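# Unscrew both captive screws on the switch's right fan tray

## Task

On the switch's fan tray that sits on the right as seen from the front, back out both captive screws (the one above the handle and the one below it). Rotate each knob counterclockwise until its screw pops free of the thread. The tray must remain pushed fully into its slot, and the fan trays on the lower shelf must be left exactly as they were. Finally open the gripper and pull the arm away from the equipment.

## Robot and tools

ROBOT. One six-joint arm with a two-finger parallel gripper and a single camera, cam_wrist (504x504 fisheye), mounted on the hand. A flat block sticks out about 9 cm from the wrist-roll axis toward the gripper's +x and rotates with the hand, so watch its clearance near the switch.

WORK AREA. The switch's slots, the shelf beneath, and the space above and between them. A loose antistatic (ESD) tray rests on the shelf. Knocking anything out of this area ends the scene, so treat the ESD tray and the lower fan trays as obstacles.

FRAMES. The scene frame has its origin on the table top under the arm base, +z up, and +y to the left when looking along +x. end_effector_position (metres) and end_effector_quat_wxyz are reported in this frame. The arm base may be tilted, and the printed hand position gets less accurate at long reach. In the gripper frame the fingers point along +z and close along y. The reported point lies between the pads when closed. Closed fingertips reach about 19 mm beyond it, open ones about 6 mm. Closing also pushes the tips about 13 mm further out, so leave room in front of surfaces.

JOINT ORDER. Every row and every per-joint list uses this order: elbow, wrist pitch, shoulder, wrist roll, waist, forearm roll. Do not use any other ordering. Angles are absolute targets in radians. Ranges: elbow -4.224 to 0.061, wrist pitch -2.164 to 2.164, shoulder -2.304 to 2.304, wrist roll -6.283 to 6.283, waist -6.283 to 6.283, forearm roll -6.283 to 6.283. The true ends may differ by up to 0.010. A call is rejected if a target is more than 0.010 beyond a range end and also further out than the current angle. Targets past the real end are clipped, and the result may print "joint sent to its limit". Turning a knob counterclockwise is best done with wrist roll, which has a wide range.

ROW. Nine numbers: the six joint angles above, then gripper position, gripper force_limit and gripper speed, each of the last three in [-1, 1]. Position +1 is fully open (85 mm). The pads touch near -0.8, and -1 closes until something blocks them. force_limit runs from roughly 20 N per pad at -1, through 128 N at 0, to 235 N at +1. Speed runs from roughly 20 mm/s at -1, through 85 at 0, to 150 at +1. A faster close squeezes a little harder.

TOOLS.
- execute_actions(actions): a list of actions. Each action is a table of 0 to 15 rows, and each row is applied for one 1/30 s step. If there are fewer than 15 rows, the last row is held for the remaining steps. An empty list only returns the current state and images.
- move(target, speed, blocking): target is a single nine-number row of absolute joint angles plus gripper values. All joints move along interpolated paths that finish together, so the hand traces a curve. speed is in rad/s for the joint with the longest way to go, from 0.01 to 2, default 0.5. Each path lasts 0.5 to 10 s. The motion does not avoid obstacles. With blocking=false the result comes back after 0.5 s while the arm keeps moving. You must then use wait or stop before sending other motion commands. The result adds a "move:" line with the ending (done, off_target, moving, held, fault), limits=held or limits=none, and the joint furthest from its target.
- wait(seconds): 0 to 10. The arm keeps its last command and any running move continues.
- stop(): brakes a running move. It needs room to brake, and the fingers keep moving.
- zoom_image(camera, region): camera "cam_wrist", region [x0, y0, x1, y1] in image pixels, with the top-left corner at (0, 0) and at most 504x504 in size.
- finished_scene(scene): ends the scene with the given number. This cannot be undone, so call it only once the screws are out, the tray is seated, and the gripper is open and clear.

LIMITS ON MOTION. Each step, a joint target may lie at most 0.623 rad from the measured angle. If the targets would shift the hand more than 70 mm, they are scaled back. The drive caps target speed at 3.14 rad/s. "Joint targets" in a result shows what the joints are currently driven to. Resend those values to hold still. "joint command not followed" means the clearance check changed the targets (mounting blocks and posts count as part of the arm).

GRIPPING. Close with position -1 and keep sending it. object_status 2 means stopped on something while closing, 3 means it reached the target or the pads met, 1 means blocked while opening, and 0 means moving. position_measured is in counts: 3 is open, about 78 is 60 mm, 130 is 40 mm, 180 is 20 mm, and 230 is pads touching. A new force or speed only takes effect after a position change of 0.01 or more. To soften a grip, open first.

SAFETY. A contact torque at a joint's load limit (N m: waist 54.6, shoulder 54.6, elbow 45.5, forearm roll 24.5, wrist pitch 17.2, wrist roll 17.2) causes a fault: the joint backs off, holds for 10 s and the rest of the call is dropped. Fast contact and targets set far past the contact point push hard. Approach the knobs slowly and keep twisting force moderate. Avoid holding loads for long, because motors heat up (a warning appears at 65 °C and brakes engage at 80 °C). Torque readings include offsets and noise.

CAMERA. Calibration gives fisheye intrinsics and T_world_to_cam (world to camera, metres). Results list any changed values. The robot keeps running on its last command while you compose a reply.

Each tool is called after "Call:" by a JSON object that holds its "name" and its "arguments", one argument or row to a line.

## Session

I'll start by reading the robot's current state and camera view.

Call:
{"name": "execute_actions", "arguments": {
  "actions": []
}}

Scene clock: 0.00 s.
end_effector_position=(+0.5677, -0.1956, +0.2669) position_measured=3 object_status=3 end_effector_quat_wxyz=(-0.156, +0.743, +0.113, +0.641) end_effector_velocity=(+0.000, +0.001, +0.000) end_effector_angular_velocity=(-0.000, -0.000, +0.001)
Joint names: [elbow, wrist pitch, shoulder, wrist roll, waist, forearm roll]
Joint positions: [-0.804 -1.569 -0.804  0.109 -0.795  1.947]
Joint velocities: [-0.    -0.    -0.    -0.     0.001  0.   ]
Joint torques (N m, as the arm reports them, + toward a larger angle): no reading
Joint targets: [-0.804 -1.569 -0.804 0.109 -0.795 1.947]

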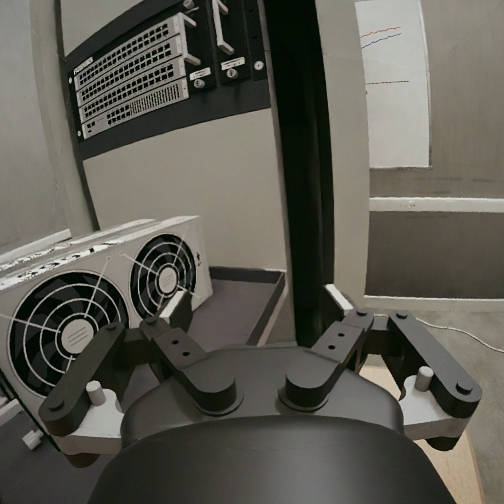

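Call:
{"name": "zoom_image", "arguments": {
  "camera": "cam_wrist",
  "region": [150, 0, 290, 110]
}}

Region (150, 0, 290, 110) of cam_wrist's 504x504 image, scaled by 3.600, with more detail than that image has; it fills the top 396 rows of this view, and the rest is white.

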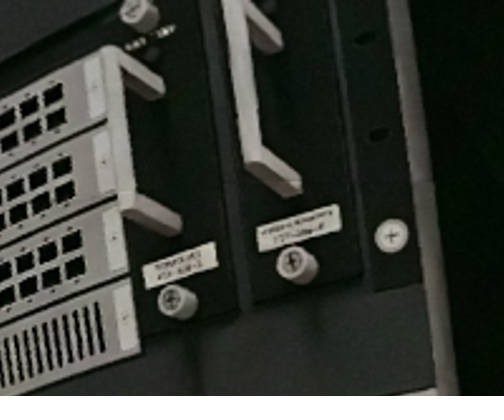

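Call:
{"name": "move", "arguments": {
  "target": [-0.35, -1.569, -0.35, 0.109, -0.795, 1.947, 1, 0, 0],
  "speed": 0.8
}}

Call:
{"name": "move", "arguments": {
  "target": [-0.309, -1.341, 0.076, 0.251, -0.485, 2.641, 1, 0, 0],
  "speed": 0.8
}}

Scene clock: 16.10 s.
end_effector_position=(+0.4765, -0.0831, +0.3658) position_measured=3 object_status=3 end_effector_quat_wxyz=(-0.156, +0.743, +0.113, +0.641) end_effector_velocity=(-0.001, +0.000, +0.000) end_effector_angular_velocity=(-0.000, +0.000, -0.001)
Joint names: [elbow, wrist pitch, shoulder, wrist roll, waist, forearm roll]
Joint positions: [-0.35  -1.569 -0.35   0.109 -0.795  1.947]
Joint velocities: [ 0.003  0.001  0.003  0.    -0.     0.001]
Joint torques (N m, as the arm reports them, + toward a larger angle): [-12.94  -2.27  17.78   0.21   0.57   1.78]
Joint targets: [-0.350 -1.569 -0.350 0.109 -0.795 1.947]
move: done; limits=none; farthest joint: the waist, 0.000 radians from its target (0.000 radians at the start)
camera_calibration (this result's frames):
cam_wrist: T_world_to_cam=[[0.36508, -0.924995, -0.105357, -0.206122], [-0.368361, -0.0395909, -0.92884, 0.546475], [0.855001, 0.37791, -0.355186, -0.0989551], [0, 0, 0, 1]] pos_world=[0.361158, -0.13163, 0.450724]

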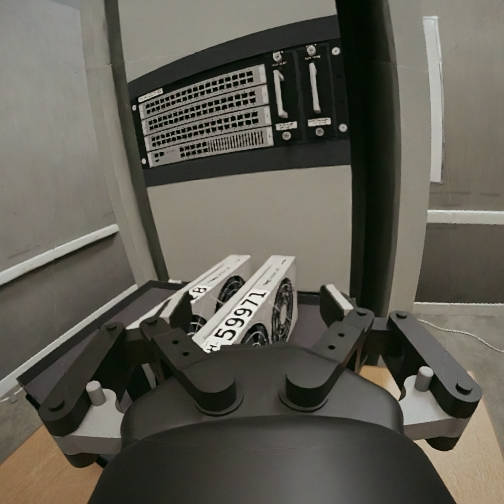

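Scene clock: 17.63 s.
end_effector_position=(+0.5506, -0.1004, +0.4996) position_measured=3 object_status=3 end_effector_quat_wxyz=(-0.000, +0.708, -0.000, +0.706) end_effector_velocity=(+0.000, +0.001, +0.001) end_effector_angular_velocity=(+0.000, -0.002, -0.000)
Joint names: [elbow, wrist pitch, shoulder, wrist roll, waist, forearm roll]
Joint positions: [-0.309 -1.341  0.076  0.251 -0.485  2.641]
Joint velocities: [-0.     0.     0.002  0.     0.002  0.003]
Joint torques (N m, as the arm reports them, + toward a larger angle): [-22.62  -2.12  13.16   0.15   1.6    1.87]
Joint targets: [-0.309 -1.341 0.076 0.251 -0.485 2.641]
move: done; limits=none; farthest joint: the waist, 0.000 radians from its target (0.310 radians at the start)
camera_calibration (this result's frames):
cam_wrist: T_world_to_cam=[[-0.000178627, -0.999834, -0.0182224, -0.0850445], [-0.233544, 0.0177602, -0.972184, 0.650628], [0.972346, 0.00408209, -0.233509, -0.271175], [0, 0, 0, 1]] pos_world=[0.415611, -0.0954787, 0.567658]

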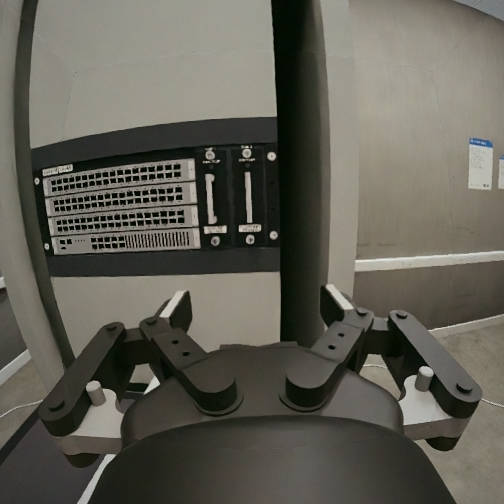

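Call:
{"name": "zoom_image", "arguments": {
  "camera": "cam_wrist",
  "region": [190, 135, 290, 255]
}}

Region (190, 135, 290, 255) of cam_wrist's 504x504 image, scaled by 4.200, with more detail than that image has.

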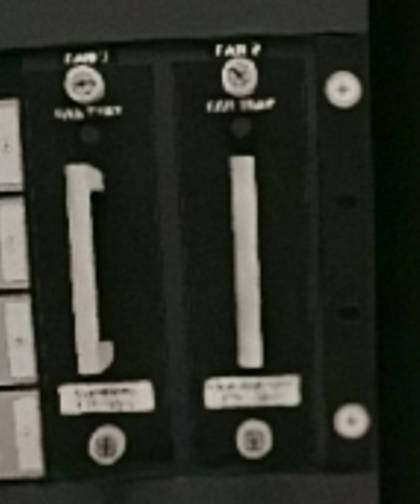

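Call:
{"name": "move", "arguments": {
  "target": [-0.718, -1.233, -0.253, 0.196, -0.267, 2.855, 1, 0, 0],
  "speed": 0.8
}}

Scene clock: 24.03 s.
end_effector_position=(+0.7204, -0.0875, +0.4936) position_measured=3 object_status=3 end_effector_quat_wxyz=(-0.000, +0.708, -0.000, +0.706) end_effector_velocity=(+0.001, +0.001, -0.000) end_effector_angular_velocity=(-0.001, +0.001, +0.001)
Joint names: [elbow, wrist pitch, shoulder, wrist roll, waist, forearm roll]
Joint positions: [-0.718 -1.233 -0.253  0.196 -0.267  2.855]
Joint velocities: [-0.003  0.001 -0.002 -0.001  0.002  0.001]
Joint torques (N m, as the arm reports them, + toward a larger angle): [-23.35  -2.13  25.24   0.1   -1.39   1.42]
Joint targets: [-0.718 -1.233 -0.253 0.196 -0.267 2.855]
move: done; limits=none; farthest joint: the waist, 0.000 radians from its target (0.218 radians at the start)
camera_calibration (this result's frames):
cam_wrist: T_world_to_cam=[[-0.000193661, -0.999844, -0.0176726, -0.0724865], [-0.233351, 0.0172299, -0.97224, 0.684054], [0.972392, 0.00393565, -0.233318, -0.43789], [0, 0, 0, 1]] pos_world=[0.585412, -0.082538, 0.561616]

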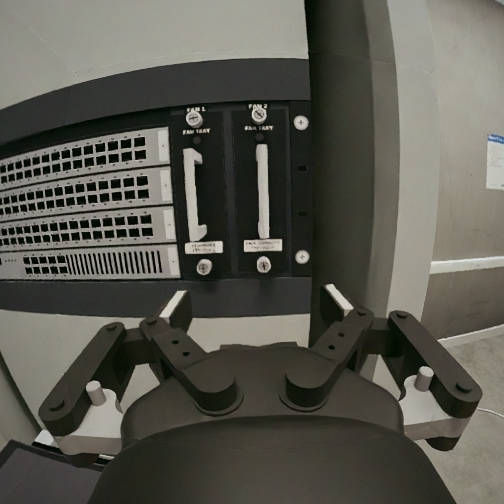

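Call:
{"name": "zoom_image", "arguments": {
  "camera": "cam_wrist",
  "region": [170, 95, 320, 285]
}}

Region (170, 95, 320, 285) of cam_wrist's 504x504 image, scaled by 2.653, with more detail than that image has; it fills the left 398 columns of this view, and the rest is white.

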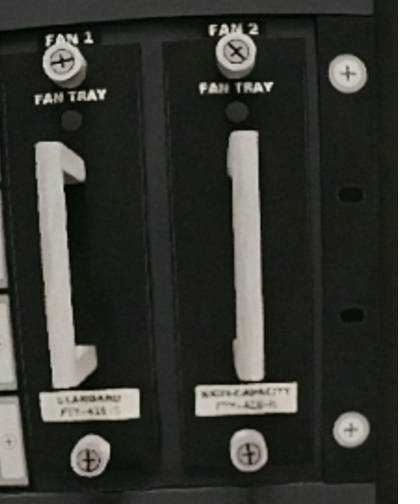

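Call:
{"name": "zoom_image", "arguments": {
  "camera": "cam_wrist",
  "region": [140, 230, 380, 400]
}}

Region (140, 230, 380, 400) of cam_wrist's 504x504 image, scaled by 2.100, with more detail than that image has; it fills the top 357 rows of this view, and the rest is white.

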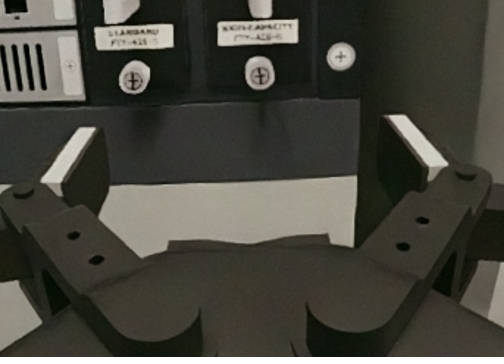

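Call:
{"name": "move", "arguments": {
  "target": [-0.848, -1.189, -0.337, 0.206, -0.258, 2.860, -0.1, 0, 0],
  "speed": 0.5
}}

Scene clock: 28.23 s.
end_effector_position=(+0.7657, -0.0955, +0.4952) position_measured=141 object_status=0 end_effector_quat_wxyz=(-0.000, +0.707, -0.000, +0.707) end_effector_velocity=(+0.001, +0.001, -0.000) end_effector_angular_velocity=(-0.001, -0.000, +0.002)
Joint names: [elbow, wrist pitch, shoulder, wrist roll, waist, forearm roll]
Joint positions: [-0.848 -1.189 -0.337  0.206 -0.258  2.86 ]
Joint velocities: [-0.002 -0.    -0.001 -0.001  0.001 -0.   ]
Joint torques (N m, as the arm reports them, + toward a larger angle): [-24.55  -2.22  24.48   0.13   0.12   1.14]
Joint targets: [-0.848 -1.189 -0.337 0.206 -0.258 2.860]
move: done; limits=none; farthest joint: the waist, 0.000 radians from its target (0.009 radians at the start)
camera_calibration (this result's frames):
cam_wrist: T_world_to_cam=[[-0.000176625, -0.999831, -0.0183945, -0.0800891], [-0.232026, 0.0179335, -0.972544, 0.695523], [0.972709, 0.00409623, -0.23199, -0.48242], [0, 0, 0, 1]] pos_world=[0.63062, -0.0905726, 0.563037]

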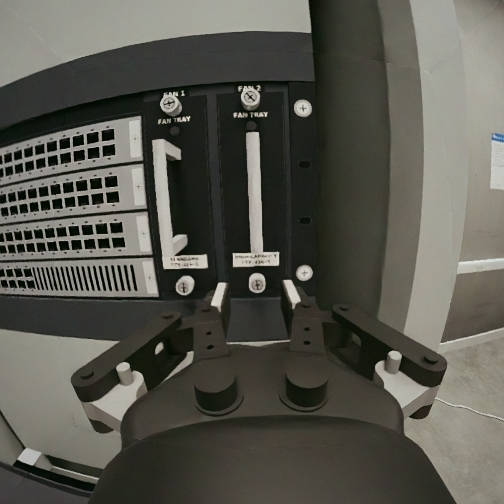

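Call:
{"name": "zoom_image", "arguments": {
  "camera": "cam_wrist",
  "region": [195, 240, 315, 340]
}}

Region (195, 240, 315, 340) of cam_wrist's 504x504 image, scaled by 4.200, with more detail than that image has.

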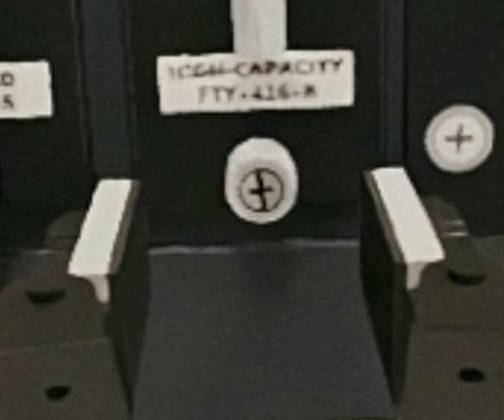

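Call:
{"name": "move", "arguments": {
  "target": [-0.9171, -1.1635, -0.3818, 0.2084, -0.2490, 2.8665, -0.1, 0, 0],
  "speed": 0.15
}}

Scene clock: 31.40 s.
end_effector_position=(+0.7897, -0.0973, +0.4946) position_measured=141 object_status=3 end_effector_quat_wxyz=(-0.000, +0.708, -0.000, +0.707) end_effector_velocity=(+0.001, -0.000, -0.000) end_effector_angular_velocity=(+0.000, +0.000, +0.000)
Joint names: [elbow, wrist pitch, shoulder, wrist roll, waist, forearm roll]
Joint positions: [-0.917 -1.164 -0.382  0.208 -0.249  2.866]
Joint velocities: [-0.002  0.    -0.001  0.     0.     0.   ]
Joint torques (N m, as the arm reports them, + toward a larger angle): [-25.87  -2.07  28.55  -0.09  -0.29   1.43]
Joint targets: [-0.917 -1.163 -0.382 0.208 -0.249 2.867]
move: done; limits=none; farthest joint: the waist, 0.000 radians from its target (0.009 radians at the start)
camera_calibration (this result's frames):
cam_wrist: T_world_to_cam=[[-0.0000924691, -0.999836, -0.0181195, -0.08213], [-0.232922, 0.0176427, -0.972335, 0.701095], [0.972495, 0.00413052, -0.232885, -0.505202], [0, 0, 0, 1]] pos_world=[0.6546, -0.092399, 0.562557]

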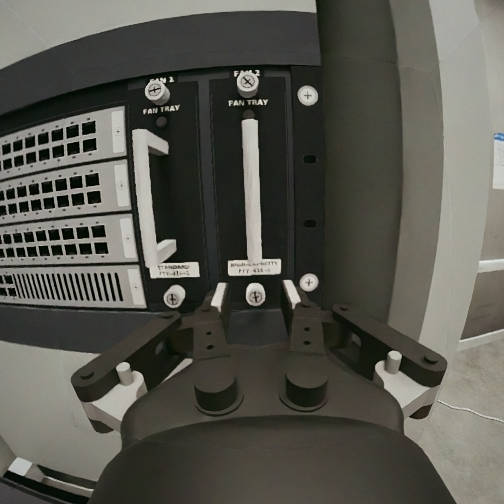

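Call:
{"name": "zoom_image", "arguments": {
  "camera": "cam_wrist",
  "region": [195, 240, 315, 340]
}}

Region (195, 240, 315, 340) of cam_wrist's 504x504 image, scaled by 4.200, with more detail than that image has.

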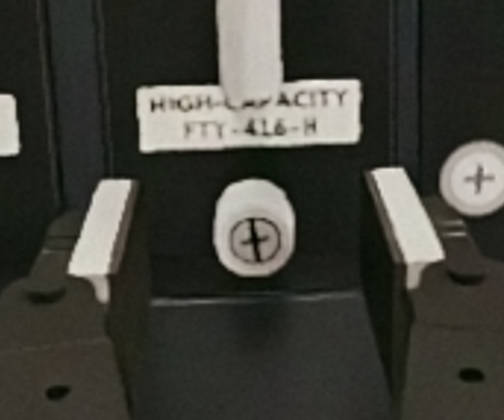

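Call:
{"name": "move", "arguments": {
  "target": [-0.9272, -1.1598, -0.3883, 0.2088, -0.2471, 2.8680, -0.1, 0, 0],
  "speed": 0.05
}}

Call:
{"name": "execute_actions", "arguments": {
  "actions": [
    [[-0.9272, -1.1598, -0.3883, 0.2088, -0.2471, 2.8680, -1, 0, 0]],
    [[-0.9272, -1.1598, -0.3883, 0.2088, -0.2471, 2.8680, -1, 0, 0]]
  ]
}}

Scene clock: 34.23 s.
end_effector_position=(+0.7932, -0.0972, +0.4945) position_measured=141 object_status=3 end_effector_quat_wxyz=(-0.000, +0.708, -0.000, +0.707) end_effector_velocity=(+0.001, +0.000, +0.000) end_effector_angular_velocity=(+0.000, -0.001, +0.000)
Joint names: [elbow, wrist pitch, shoulder, wrist roll, waist, forearm roll]
Joint positions: [-0.927 -1.16  -0.388  0.209 -0.247  2.868]
Joint velocities: [-0.002 -0.    -0.001  0.     0.     0.   ]
Joint torques (N m, as the arm reports them, + toward a larger angle): [-24.35  -2.17  28.59   0.04  -0.4    1.47]
Joint targets: [-0.927 -1.160 -0.388 0.209 -0.247 2.868]
move: done; limits=none; farthest joint: the waist, 0.000 radians from its target (0.002 radians at the start)
camera_calibration (this result's frames):
cam_wrist: T_world_to_cam=[[0.0000292557, -0.99983, -0.0184228, -0.0819959], [-0.232905, 0.0179093, -0.972335, 0.701836], [0.9725, 0.00431919, -0.232865, -0.508674], [0, 0, 0, 1]] pos_world=[0.658149, -0.0923544, 0.562457]

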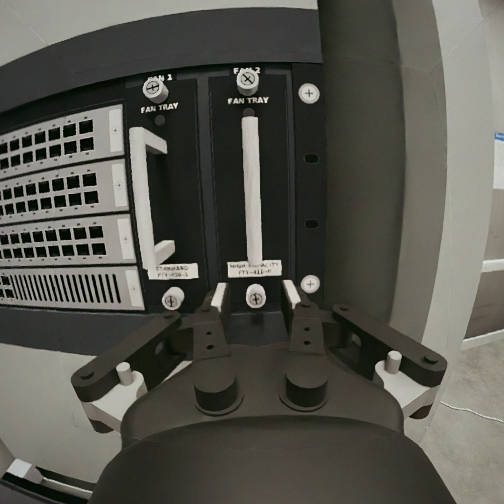

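Scene clock: 35.23 s.
end_effector_position=(+0.7931, -0.0973, +0.4945) position_measured=209 object_status=2 end_effector_quat_wxyz=(-0.000, +0.708, -0.000, +0.707) end_effector_velocity=(+0.000, -0.000, +0.000) end_effector_angular_velocity=(+0.000, +0.000, -0.001)
Joint names: [elbow, wrist pitch, shoulder, wrist roll, waist, forearm roll]
Joint positions: [-0.927 -1.16  -0.388  0.209 -0.247  2.868]
Joint velocities: [-0.  0. -0.  0. -0.  0.]
Joint torques (N m, as the arm reports them, + toward a larger angle): [-30.24  -1.41  24.23   0.02   5.25  -0.15]
Joint targets: [-0.927 -1.160 -0.388 0.209 -0.247 2.868]
camera_calibration (this result's frames):
cam_wrist: T_world_to_cam=[[-0.00015917, -0.999829, -0.0184981, -0.081915], [-0.232765, 0.0180271, -0.972366, 0.701739], [0.972533, 0.00415093, -0.232728, -0.508727], [0, 0, 0, 1]] pos_world=[0.658081, -0.0924395, 0.562437]

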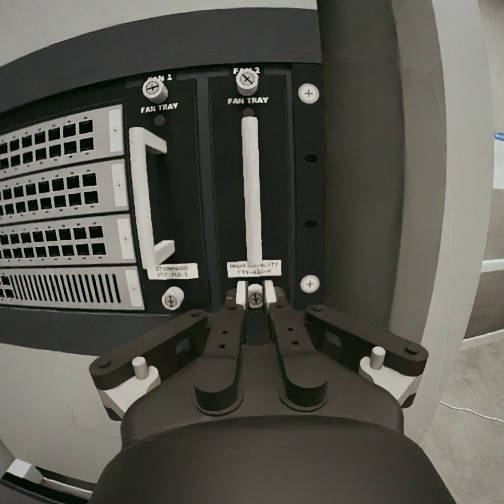

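Call:
{"name": "move", "arguments": {
  "target": [-0.9272, -1.1598, -0.3883, -1.36, -0.2471, 2.8680, -1, 0, 0],
  "speed": 1.0
}}

Scene clock: 37.83 s.
end_effector_position=(+0.7931, -0.0963, +0.4936) position_measured=209 object_status=2 end_effector_quat_wxyz=(+0.498, +0.501, +0.501, +0.500) end_effector_velocity=(-0.000, +0.000, +0.001) end_effector_angular_velocity=(-0.001, -0.002, -0.000)
Joint names: [elbow, wrist pitch, shoulder, wrist roll, waist, forearm roll]
Joint positions: [-0.927 -1.159 -0.389 -1.36  -0.247  2.865]
Joint velocities: [ 0.    -0.002  0.    -0.002  0.     0.001]
Joint torques (N m, as the arm reports them, + toward a larger angle): [-44.22  -4.12  33.66   0.05 -13.37  11.65]
Joint targets: [-0.927 -1.160 -0.388 -1.360 -0.247 2.868]
move: done; limits=none; farthest joint: the forearm roll, 0.003 radians from its target (0.000 radians at the start)
camera_calibration (this result's frames):
cam_wrist: T_world_to_cam=[[0.00374625, -0.0197123, 0.999799, -0.492206], [-0.228676, -0.97333, -0.0183336, 0.131235], [0.973495, -0.228561, -0.00815406, -0.64295], [0, 0, 0, 1]] pos_world=[0.657763, -0.0289209, 0.48927]

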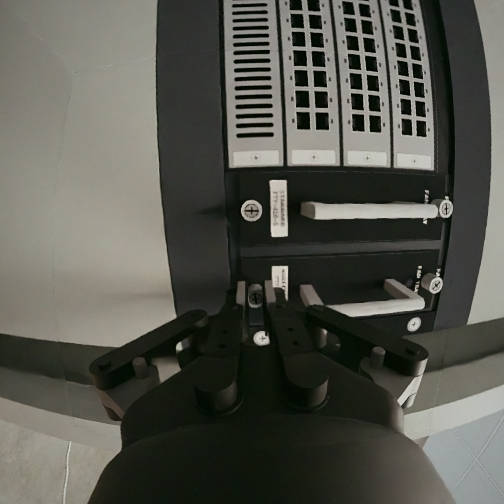

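Call:
{"name": "execute_actions", "arguments": {
  "actions": [
    [[-0.9272, -1.1598, -0.3883, -1.3622, -0.2471, 2.8680, -0.3, 0, 0]],
    [[-0.9272, -1.1598, -0.3883, -1.3622, -0.2471, 2.8680, -0.3, 0, 0]]
  ]
}}

Call:
{"name": "zoom_image", "arguments": {
  "camera": "cam_wrist",
  "region": [195, 240, 315, 340]
}}

Scene clock: 39.63 s.
end_effector_position=(+0.7933, -0.0972, +0.4946) position_measured=167 object_status=3 end_effector_quat_wxyz=(+0.499, +0.501, +0.500, +0.500) end_effector_velocity=(+0.000, +0.001, -0.000) end_effector_angular_velocity=(+0.001, +0.001, +0.000)
Joint names: [elbow, wrist pitch, shoulder, wrist roll, waist, forearm roll]
Joint positions: [-0.927 -1.16  -0.388 -1.362 -0.247  2.868]
Joint velocities: [0.    0.001 0.    0.001 0.001 0.001]
Joint torques (N m, as the arm reports them, + toward a larger angle): [-25.9   -2.17  29.67   0.06  -1.86   0.76]
Joint targets: [-0.927 -1.160 -0.388 -1.362 -0.247 2.868]
camera_calibration (this result's frames):
cam_wrist: T_world_to_cam=[[0.00131789, -0.0182151, 0.999833, -0.491151], [-0.231389, -0.972706, -0.0174158, 0.132083], [0.972861, -0.231327, -0.00549668, -0.644381], [0, 0, 0, 1]] pos_world=[0.658103, -0.0295313, 0.489828]

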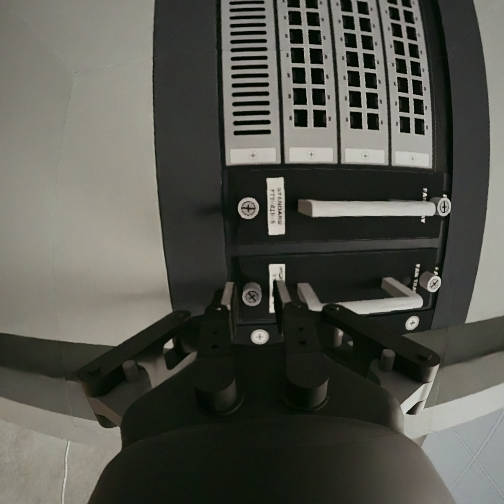

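Region (195, 240, 315, 340) of cam_wrist's 504x504 image, scaled by 4.200, with more detail than that image has.

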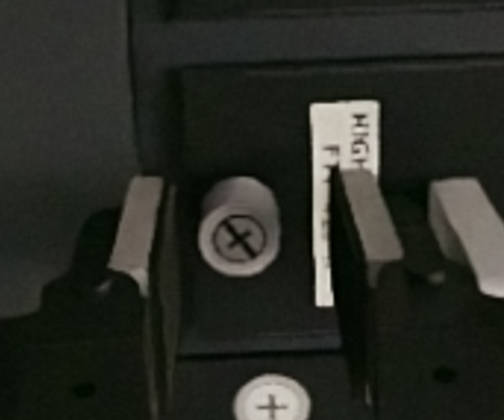

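Call:
{"name": "move", "arguments": {
  "target": [-0.9400, -1.1590, -0.4004, -1.3622, -0.2446, 2.8704, -0.3, 0, 0],
  "speed": 0.05
}}

Call:
{"name": "zoom_image", "arguments": {
  "camera": "cam_wrist",
  "region": [195, 240, 315, 340]
}}

Scene clock: 43.00 s.
end_effector_position=(+0.7977, -0.0972, +0.4925) position_measured=167 object_status=3 end_effector_quat_wxyz=(+0.499, +0.501, +0.500, +0.500) end_effector_velocity=(+0.001, -0.000, +0.000) end_effector_angular_velocity=(-0.001, -0.001, +0.000)
Joint names: [elbow, wrist pitch, shoulder, wrist roll, waist, forearm roll]
Joint positions: [-0.94  -1.159 -0.4   -1.362 -0.245  2.87 ]
Joint velocities: [-0.002 -0.    -0.001 -0.    -0.    -0.   ]
Joint torques (N m, as the arm reports them, + toward a larger angle): [-25.6   -2.11  29.6    0.17  -0.63   1.11]
Joint targets: [-0.940 -1.159 -0.400 -1.362 -0.245 2.870]
move: done; limits=none; farthest joint: the waist, 0.000 radians from its target (0.003 radians at the start)
camera_calibration (this result's frames):
cam_wrist: T_world_to_cam=[[0.00121857, -0.0192723, 0.999814, -0.489124], [-0.231167, -0.972739, -0.0184686, 0.133418], [0.972913, -0.231101, -0.00564046, -0.64868], [0, 0, 0, 1]] pos_world=[0.662547, -0.0295567, 0.487838]

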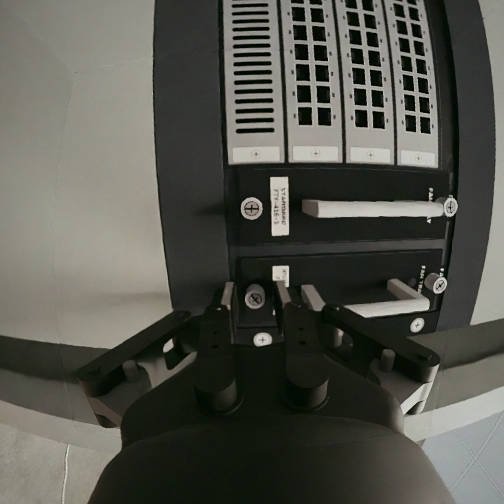

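Region (195, 240, 315, 340) of cam_wrist's 504x504 image, scaled by 4.200, with more detail than that image has.

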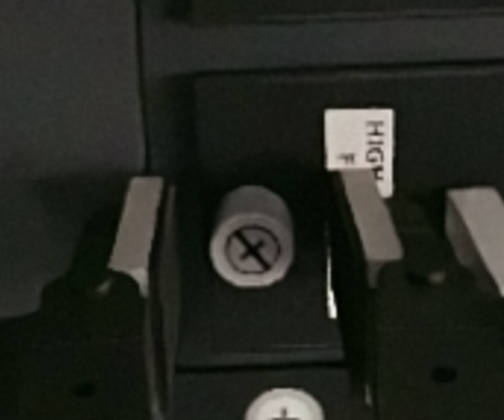

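Call:
{"name": "execute_actions", "arguments": {
  "actions": [
    [[-0.9400, -1.1590, -0.4004, -1.3622, -0.2446, 2.8704, -1, 0, 0]]
  ]
}}

Call:
{"name": "move", "arguments": {
  "target": [-0.9400, -1.1590, -0.4004, -2.93, -0.2446, 2.8704, -1, 0, 0],
  "speed": 1.5
}}

Scene clock: 44.30 s.
end_effector_position=(+0.7977, -0.0973, +0.4924) position_measured=206 object_status=2 end_effector_quat_wxyz=(+0.499, +0.501, +0.500, +0.500) end_effector_velocity=(+0.000, -0.000, +0.000) end_effector_angular_velocity=(-0.000, +0.000, -0.001)
Joint names: [elbow, wrist pitch, shoulder, wrist roll, waist, forearm roll]
Joint positions: [-0.94  -1.159 -0.4   -1.362 -0.245  2.87 ]
Joint velocities: [-0.     0.001  0.    -0.    -0.     0.   ]
Joint torques (N m, as the arm reports them, + toward a larger angle): [-28.07  -2.01  28.37   0.21   0.58   1.01]
Joint targets: [-0.940 -1.159 -0.400 -1.362 -0.245 2.870]
camera_calibration (this result's frames):
cam_wrist: T_world_to_cam=[[0.00134076, -0.0193449, 0.999812, -0.489081], [-0.231192, -0.972732, -0.018511, 0.13343], [0.972907, -0.231124, -0.0057766, -0.648546], [0, 0, 0, 1]] pos_world=[0.662479, -0.0295643, 0.487713]

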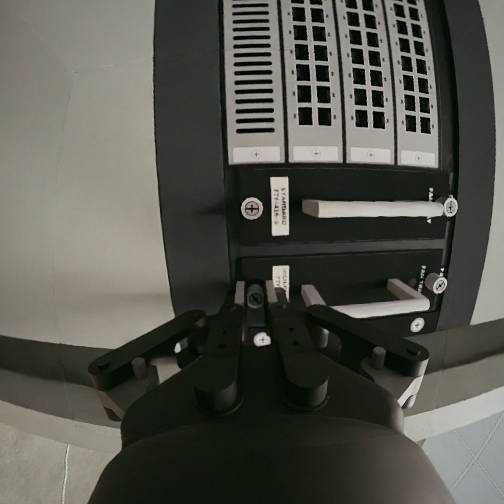

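Scene clock: 46.20 s.
end_effector_position=(+0.7977, -0.0973, +0.4924) position_measured=206 object_status=2 end_effector_quat_wxyz=(+0.707, +0.002, +0.708, +0.002) end_effector_velocity=(-0.000, -0.002, -0.000) end_effector_angular_velocity=(-0.002, +0.000, -0.003)
Joint names: [elbow, wrist pitch, shoulder, wrist roll, waist, forearm roll]
Joint positions: [-0.94  -1.159 -0.4   -2.93  -0.245  2.87 ]
Joint velocities: [ 0.     0.    -0.    -0.002 -0.002  0.   ]
Joint torques (N m, as the arm reports them, + toward a larger angle): [-35.47  -2.1   26.06  -0.16   3.07   0.74]
Joint targets: [-0.940 -1.159 -0.400 -2.930 -0.245 2.870]
move: done; limits=none; farthest joint: the waist, 0.000 radians from its target (0.000 radians at the start)
camera_calibration (this result's frames):
cam_wrist: T_world_to_cam=[[-0.000205559, 0.999746, 0.0225466, 0.0925132], [-0.230005, -0.0219894, 0.972941, -0.26319], [0.973189, -0.00498584, 0.229951, -0.742883], [0, 0, 0, 1]] pos_world=[0.66245, -0.101981, 0.42481]

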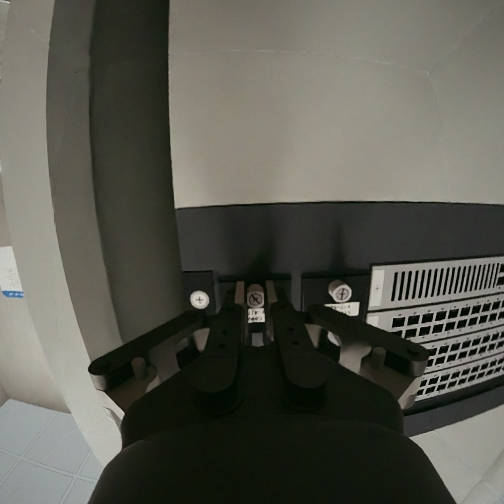

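Call:
{"name": "move", "arguments": {
  "target": [-0.9377, -1.1598, -0.3989, -6.2, -0.2450, 2.8701, -1, 0, 0],
  "speed": 2.0
}}

Scene clock: 49.43 s.
end_effector_position=(+0.7970, -0.0972, +0.4926) position_measured=206 object_status=2 end_effector_quat_wxyz=(+0.043, +0.706, +0.044, +0.705) end_effector_velocity=(-0.000, -0.001, -0.000) end_effector_angular_velocity=(-0.002, +0.000, -0.001)
Joint names: [elbow, wrist pitch, shoulder, wrist roll, waist, forearm roll]
Joint positions: [-0.938 -1.16  -0.399 -6.2   -0.245  2.87 ]
Joint velocities: [ 0.     0.     0.    -0.002 -0.001  0.001]
Joint torques (N m, as the arm reports them, + toward a larger angle): [-26.65  -2.58  30.66   0.12   3.24  -0.5 ]
Joint targets: [-0.938 -1.160 -0.399 -6.200 -0.245 2.870]
move: done; limits=none; farthest joint: the waist, 0.000 radians from its target (0.000 radians at the start)
camera_calibration (this result's frames):
cam_wrist: T_world_to_cam=[[0.000481335, -0.994395, 0.105726, -0.142982], [-0.232499, -0.10294, -0.967134, 0.686249], [0.972596, -0.0241156, -0.231246, -0.516491], [0, 0, 0, 1]] pos_world=[0.661959, -0.0839935, 0.559375]

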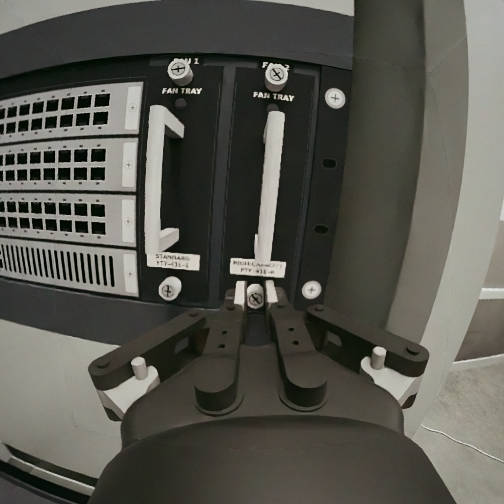

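Call:
{"name": "execute_actions", "arguments": {
  "actions": [
    [[-0.9377, -1.1598, -0.3989, -6.2, -0.2450, 2.8701, -0.4, 0, 1], [-0.9377, -1.1598, -0.3989, -6.2, -0.2450, 2.8701, -0.4, 0, 1], [-0.9377, -1.1598, -0.3989, -6.2, -0.2450, 2.8701, -0.4, 0, 1], [-0.9377, -1.1598, -0.3989, -6.2, -0.2450, 2.8701, -0.4, 0, 1], [-0.9377, -1.1598, -0.3989, -6.2, -0.2450, 2.8701, -0.4, 0, 1], [-0.9377, -1.1598, -0.3989, -6.2, -0.2450, 2.8701, -0.4, 0, 1], [-0.9377, -1.1598, -0.3989, 6.2, -0.2450, 2.8701, -0.4, 0, 1]],
    [[-0.9377, -1.1598, -0.3989, 6.2, -0.2450, 2.8701, -0.4, 0, 1]],
    [[-0.9377, -1.1598, -0.3989, 6.2, -0.2450, 2.8701, -0.4, 0, 1]],
    [[-0.9377, -1.1598, -0.3989, 6.2, -0.2450, 2.8701, -0.4, 0, 1]],
    [[-0.9377, -1.1598, -0.3989, 6.2, -0.2450, 2.8701, -0.4, 0, 1]],
    [[-0.9377, -1.1598, -0.3989, 6.2, -0.2450, 2.8701, -0.4, 0, 1]],
    [[-0.9377, -1.1598, -0.3989, 6.2, -0.2450, 2.8701, -0.4, 0, 1]],
    [[-0.9377, -1.1598, -0.3989, 6.2, -0.2450, 2.8701, -0.4, 0, 1]],
    [[-0.9377, -1.1598, -0.3989, 6.2, -0.2450, 2.8701, -0.4, 0, 1]]
  ]
}}

Scene clock: 55.03 s.
end_effector_position=(+0.7970, -0.0973, +0.4925) position_measured=179 object_status=3 end_effector_quat_wxyz=(+0.366, +0.605, +0.367, +0.604) end_effector_velocity=(+0.000, +0.000, +0.000) end_effector_angular_velocity=(+2.771, -0.000, -0.003)
Joint names: [elbow, wrist pitch, shoulder, wrist roll, waist, forearm roll]
Joint positions: [-0.938 -1.16  -0.399  5.4   -0.245  2.87 ]
Joint velocities: [-0.    -0.001 -0.     2.771  0.     0.   ]
Joint torques (N m, as the arm reports them, + toward a larger angle): [-24.66  -2.16  26.73   0.26   0.09   1.49]
Joint targets: [-0.938 -1.160 -0.399 5.929 -0.245 2.870]
camera_calibration (this result's frames):
cam_wrist: T_world_to_cam=[[0.00122649, -0.477597, 0.878578, -0.474], [-0.231816, -0.854782, -0.464337, 0.364825], [0.972759, -0.203099, -0.111763, -0.592845], [0, 0, 0, 1]] pos_world=[0.661849, -0.0349416, 0.51959]

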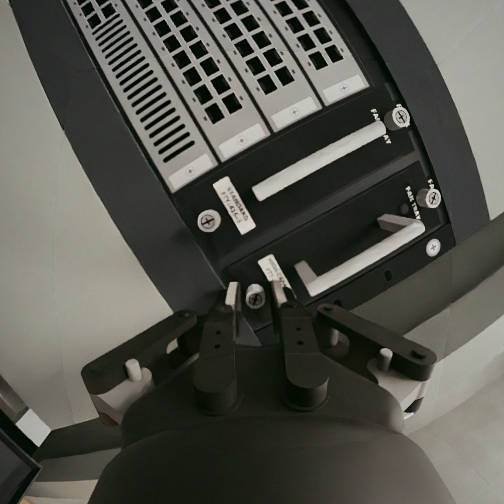

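Call:
{"name": "execute_actions", "arguments": {
  "actions": [
    [[-0.9377, -1.1598, -0.3989, 6.2, -0.2450, 2.8701, -0.4, 0, 1]],
    [[-0.9377, -1.1598, -0.3989, 6.2, -0.2450, 2.8701, -1, 0, 0]],
    [[-0.93706, -1.16003, -0.39849, -6.2, -0.24512, 2.87001, -1, 0, 0]],
    [[-0.93642, -1.16026, -0.39808, -6.2, -0.24524, 2.86992, -1, 0, 0]],
    [[-0.93578, -1.16049, -0.39767, -6.2, -0.24536, 2.86983, -1, 0, 0]],
    [[-0.93514, -1.16072, -0.39726, -6.2, -0.24548, 2.86974, -1, 0, 0]],
    [[-0.93450, -1.16095, -0.39685, -6.2, -0.24560, 2.86965, -1, 0, 0]]
  ]
}}

Scene clock: 59.27 s.
end_effector_position=(+0.7959, -0.0971, +0.4927) position_measured=206 object_status=2 end_effector_quat_wxyz=(+0.207, +0.676, +0.207, +0.676) end_effector_velocity=(-0.000, +0.001, -0.001) end_effector_angular_velocity=(-2.771, -0.001, +0.005)
Joint names: [elbow, wrist pitch, shoulder, wrist roll, waist, forearm roll]
Joint positions: [-0.935 -1.161 -0.397 -0.387 -0.245  2.869]
Joint velocities: [ 0.002 -0.001  0.    -2.771  0.001 -0.001]
Joint torques (N m, as the arm reports them, + toward a larger angle): [-23.5   -3.04  30.14   0.02   2.65   0.13]
Joint targets: [-0.935 -1.161 -0.397 -0.917 -0.246 2.870]
camera_calibration (this result's frames):
cam_wrist: T_world_to_cam=[[0.00104304, -0.838334, 0.545156, -0.344674], [-0.231934, -0.530493, -0.815343, 0.569321], [0.972731, -0.12559, -0.194992, -0.543229], [0, 0, 0, 1]] pos_world=[0.66082, -0.0551547, 0.546168]

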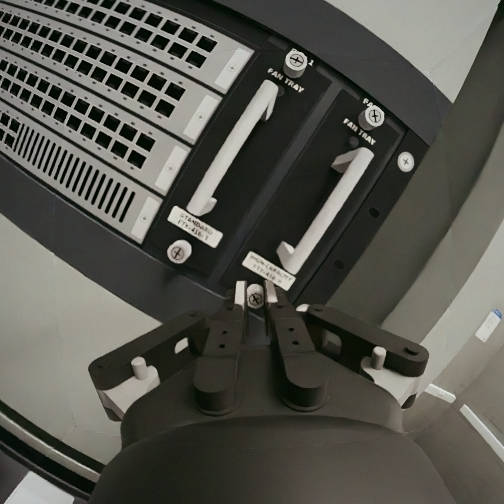

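Call:
{"name": "execute_actions", "arguments": {
  "actions": [
    [[-0.93400, -1.16113, -0.39653, -6.2, -0.24569, 2.86958, -1, 0, 0]],
    [[-0.93340, -1.16135, -0.39615, -6.2, -0.24580, 2.86950, -1, 0, 0]],
    [[-0.93280, -1.16157, -0.39577, -6.2, -0.24591, 2.86942, -1, 0, 0]],
    [[-0.93220, -1.16179, -0.39539, -6.2, -0.24602, 2.86934, -1, 0, 0]],
    [[-0.93220, -1.16179, -0.39539, -6.2, -0.24602, 2.86934, -1, 0, 0]]
  ]
}}

Scene clock: 61.93 s.
end_effector_position=(+0.7951, -0.0972, +0.4927) position_measured=206 object_status=2 end_effector_quat_wxyz=(+0.043, +0.706, +0.044, +0.705) end_effector_velocity=(-0.000, -0.001, +0.000) end_effector_angular_velocity=(-0.005, -0.000, -0.001)
Joint names: [elbow, wrist pitch, shoulder, wrist roll, waist, forearm roll]
Joint positions: [-0.932 -1.162 -0.395 -6.2   -0.246  2.869]
Joint velocities: [-0.    -0.    -0.    -0.004 -0.001 -0.   ]
Joint torques (N m, as the arm reports them, + toward a larger angle): [-17.55  -3.58  31.69   0.21   0.04   0.32]
Joint targets: [-0.932 -1.162 -0.395 -6.200 -0.246 2.869]
camera_calibration (this result's frames):
cam_wrist: T_world_to_cam=[[0.000446776, -0.994429, 0.10541, -0.142838], [-0.232364, -0.102628, -0.967199, 0.685848], [0.972629, -0.0240615, -0.231116, -0.514675], [0, 0, 0, 1]] pos_world=[0.660018, -0.0840385, 0.559459]

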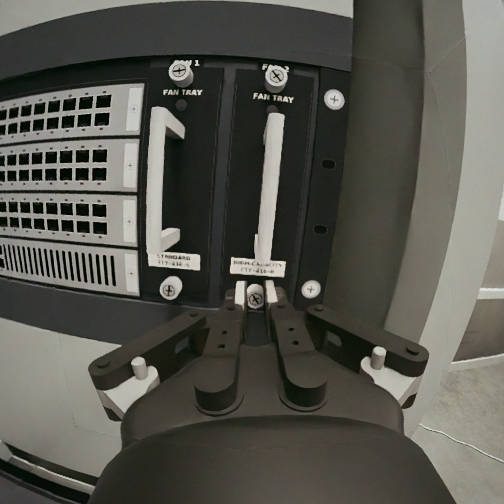

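Call:
{"name": "execute_actions", "arguments": {
  "actions": [
    [[-0.93220, -1.16179, -0.39539, -6.2, -0.24602, 2.86934, -0.4, 0, 1], [-0.93220, -1.16179, -0.39539, -6.2, -0.24602, 2.86934, -0.4, 0, 1], [-0.93220, -1.16179, -0.39539, -6.2, -0.24602, 2.86934, -0.4, 0, 1], [-0.93220, -1.16179, -0.39539, -6.2, -0.24602, 2.86934, -0.4, 0, 1], [-0.93220, -1.16179, -0.39539, -6.2, -0.24602, 2.86934, -0.4, 0, 1], [-0.93220, -1.16179, -0.39539, 6.2, -0.24602, 2.86934, -0.4, 0, 1]],
    [[-0.93220, -1.16179, -0.39539, 6.2, -0.24602, 2.86934, -0.4, 0, 1]],
    [[-0.93220, -1.16179, -0.39539, 6.2, -0.24602, 2.86934, -0.4, 0, 1]],
    [[-0.93220, -1.16179, -0.39539, 6.2, -0.24602, 2.86934, -0.4, 0, 1]],
    [[-0.93220, -1.16179, -0.39539, 6.2, -0.24602, 2.86934, -0.4, 0, 1]],
    [[-0.93220, -1.16179, -0.39539, 6.2, -0.24602, 2.86934, -0.4, 0, 1]],
    [[-0.93220, -1.16179, -0.39539, 6.2, -0.24602, 2.86934, -0.4, 0, 1]],
    [[-0.93220, -1.16179, -0.39539, 6.2, -0.24602, 2.86934, -0.4, 0, 1]],
    [[-0.93220, -1.16179, -0.39539, 6.2, -0.24602, 2.86934, -0.4, 0, 1]],
    [[-0.93220, -1.16179, -0.39539, 6.2, -0.24602, 2.86934, -0.4, 0, 1]]
  ]
}}

Call:
{"name": "zoom_image", "arguments": {
  "camera": "cam_wrist",
  "region": [135, 200, 375, 400]
}}

Scene clock: 68.23 s.
end_effector_position=(+0.7951, -0.0973, +0.4926) position_measured=179 object_status=3 end_effector_quat_wxyz=(+0.104, +0.700, +0.104, +0.699) end_effector_velocity=(-0.000, -0.000, -0.000) end_effector_angular_velocity=(+0.054, +0.001, -0.000)
Joint names: [elbow, wrist pitch, shoulder, wrist roll, waist, forearm roll]
Joint positions: [-0.932 -1.162 -0.395  6.195 -0.246  2.869]
Joint velocities: [0.    0.    0.    0.054 0.    0.   ]
Joint torques (N m, as the arm reports them, + toward a larger angle): [-26.76  -2.14  28.57   0.17   0.86   1.58]
Joint targets: [-0.932 -1.162 -0.395 6.200 -0.246 2.869]
camera_calibration (this result's frames):
cam_wrist: T_world_to_cam=[[0.000506174, -0.96182, 0.273683, -0.222667], [-0.23269, -0.266284, -0.935387, 0.654334], [0.972551, -0.0632099, -0.223941, -0.521959], [0, 0, 0, 1]] pos_world=[0.660002, -0.0729201, 0.556107]

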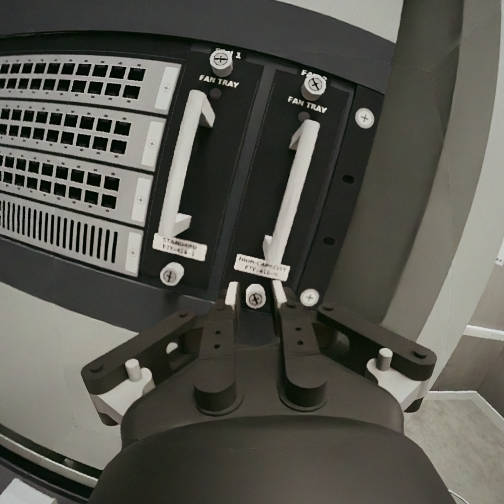

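Region (135, 200, 375, 400) of cam_wrist's 504x504 image, scaled by 2.100, with more detail than that image has.

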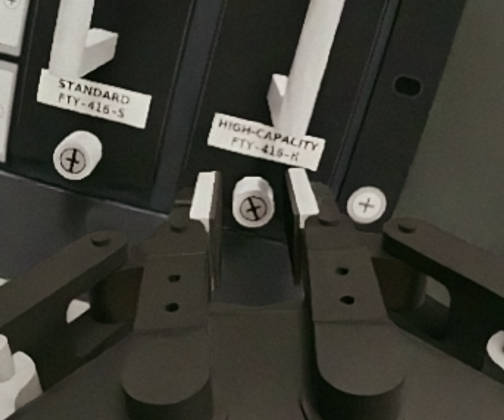

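Call:
{"name": "execute_actions", "arguments": {
  "actions": [
    [[-0.93220, -1.16179, -0.39539, 6.2, -0.24602, 2.86934, -1, 0, 0]],
    [[-0.93162, -1.16200, -0.39502, -6.2, -0.24613, 2.86926, -1, 0, 0]],
    [[-0.93104, -1.16221, -0.39465, -6.2, -0.24624, 2.86918, -1, 0, 0]],
    [[-0.93046, -1.16242, -0.39428, -6.2, -0.24635, 2.86910, -1, 0, 0]],
    [[-0.92988, -1.16263, -0.39391, -6.2, -0.24646, 2.86902, -1, 0, 0]],
    [[-0.92930, -1.16284, -0.39354, -6.2, -0.24657, 2.86894, -1, 0, 0]]
  ]
}}

Scene clock: 73.63 s.
end_effector_position=(+0.7941, -0.0972, +0.4928) position_measured=206 object_status=2 end_effector_quat_wxyz=(+0.207, +0.676, +0.207, +0.676) end_effector_velocity=(+0.000, +0.000, -0.000) end_effector_angular_velocity=(-2.771, -0.001, +0.002)
Joint names: [elbow, wrist pitch, shoulder, wrist roll, waist, forearm roll]
Joint positions: [-0.929 -1.163 -0.393 -0.387 -0.246  2.869]
Joint velocities: [ 0.     0.001  0.    -2.771  0.    -0.   ]
Joint torques (N m, as the arm reports them, + toward a larger angle): [-26.33  -2.27  26.33   0.14   0.38   0.35]
Joint targets: [-0.929 -1.163 -0.394 -0.917 -0.247 2.869]
camera_calibration (this result's frames):
cam_wrist: T_world_to_cam=[[0.000812663, -0.838381, 0.545084, -0.344602], [-0.231919, -0.530381, -0.81542, 0.568953], [0.972735, -0.125753, -0.194868, -0.541517], [0, 0, 0, 1]] pos_world=[0.658984, -0.0552437, 0.546248]

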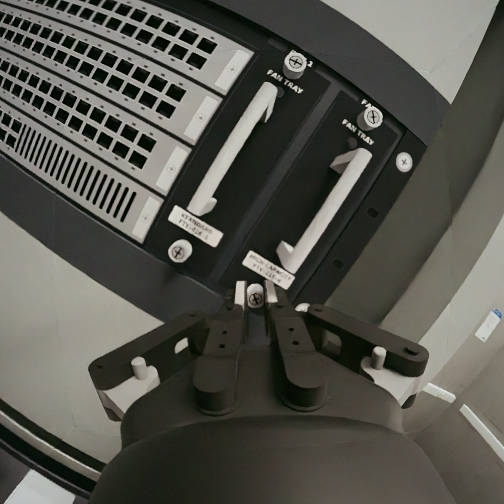

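Call:
{"name": "execute_actions", "arguments": {
  "actions": [
    [[-0.92930, -1.16284, -0.39354, -0.95, -0.24657, 2.86894, -1, 0, 0]],
    [[-0.92930, -1.16284, -0.39354, -0.95, -0.24657, 2.86894, -0.4, 0, 1]]
  ]
}}

Call:
{"name": "zoom_image", "arguments": {
  "camera": "cam_wrist",
  "region": [135, 180, 375, 380]
}}

Scene clock: 74.97 s.
end_effector_position=(+0.7941, -0.0974, +0.4926) position_measured=179 object_status=0 end_effector_quat_wxyz=(+0.386, +0.593, +0.387, +0.592) end_effector_velocity=(-0.000, +0.000, -0.000) end_effector_angular_velocity=(+0.001, +0.000, +0.000)
Joint names: [elbow, wrist pitch, shoulder, wrist roll, waist, forearm roll]
Joint positions: [-0.929 -1.163 -0.394 -0.95  -0.247  2.869]
Joint velocities: [ 0.001 -0.    -0.     0.     0.001  0.   ]
Joint torques (N m, as the arm reports them, + toward a larger angle): [-25.22  -2.22  29.44   0.19  -0.01   1.66]
Joint targets: [-0.929 -1.163 -0.394 -0.950 -0.247 2.869]
camera_calibration (this result's frames):
cam_wrist: T_world_to_cam=[[0.00118057, -0.418349, 0.908285, -0.482959], [-0.231883, -0.883644, -0.406698, 0.332957], [0.972743, -0.210135, -0.0980511, -0.597453], [0, 0, 0, 1]] pos_world=[0.658945, -0.033376, 0.515497]

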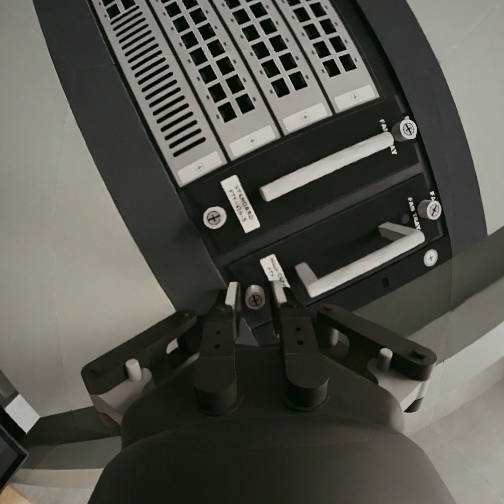

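Region (135, 180, 375, 380) of cam_wrist's 504x504 image, scaled by 2.100, with more detail than that image has.

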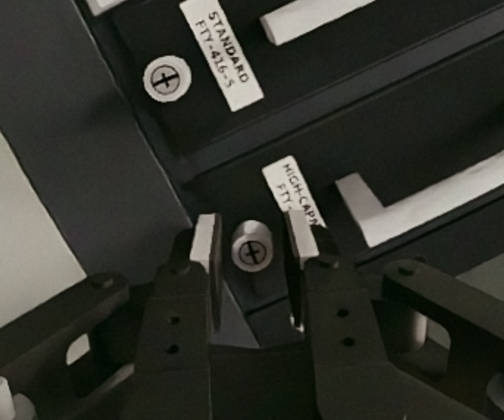

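Call:
{"name": "zoom_image", "arguments": {
  "camera": "cam_wrist",
  "region": [195, 240, 315, 340]
}}

Region (195, 240, 315, 340) of cam_wrist's 504x504 image, scaled by 4.200, with more detail than that image has.

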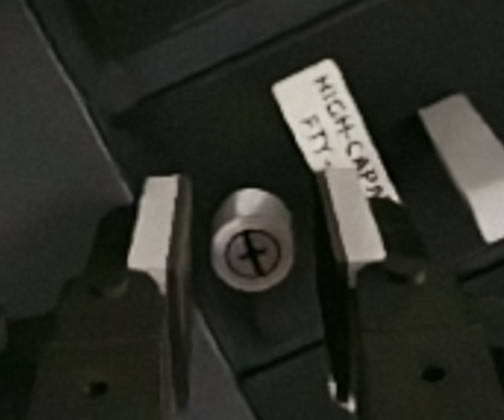

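Call:
{"name": "execute_actions", "arguments": {
  "actions": [
    [[-0.92930, -1.16284, -0.39354, -0.95, -0.24657, 2.86894, -1, 0, 0]],
    [[-0.92930, -1.16284, -0.39354, -2.6, -0.24657, 2.86894, -1, 0, 0]],
    [[-0.92930, -1.16284, -0.39354, -2.6, -0.24657, 2.86894, -1, 0, 0]]
  ]
}}

Scene clock: 77.23 s.
end_effector_position=(+0.7940, -0.0974, +0.4924) position_measured=205 object_status=2 end_effector_quat_wxyz=(+0.696, +0.119, +0.698, +0.119) end_effector_velocity=(+0.000, +0.002, +0.000) end_effector_angular_velocity=(-0.040, -0.000, +0.002)
Joint names: [elbow, wrist pitch, shoulder, wrist roll, waist, forearm roll]
Joint positions: [-0.929 -1.163 -0.394 -2.596 -0.247  2.869]
Joint velocities: [ 0.    -0.001  0.    -0.04   0.002  0.   ]
Joint torques (N m, as the arm reports them, + toward a larger angle): [-28.02  -2.8   30.09   0.27   1.49   2.02]
Joint targets: [-0.929 -1.163 -0.394 -2.600 -0.247 2.869]
camera_calibration (this result's frames):
cam_wrist: T_world_to_cam=[[0.000466975, 0.93728, 0.348578, -0.0746062], [-0.229853, -0.339145, 0.912222, -0.265195], [0.973225, -0.0805478, 0.215278, -0.739483], [0, 0, 0, 1]] pos_world=[0.658763, -0.0795765, 0.427118]

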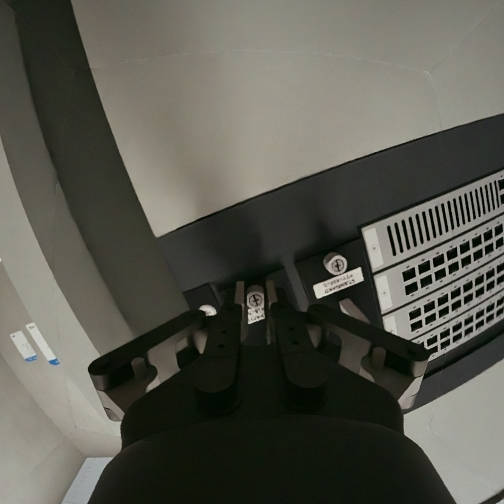

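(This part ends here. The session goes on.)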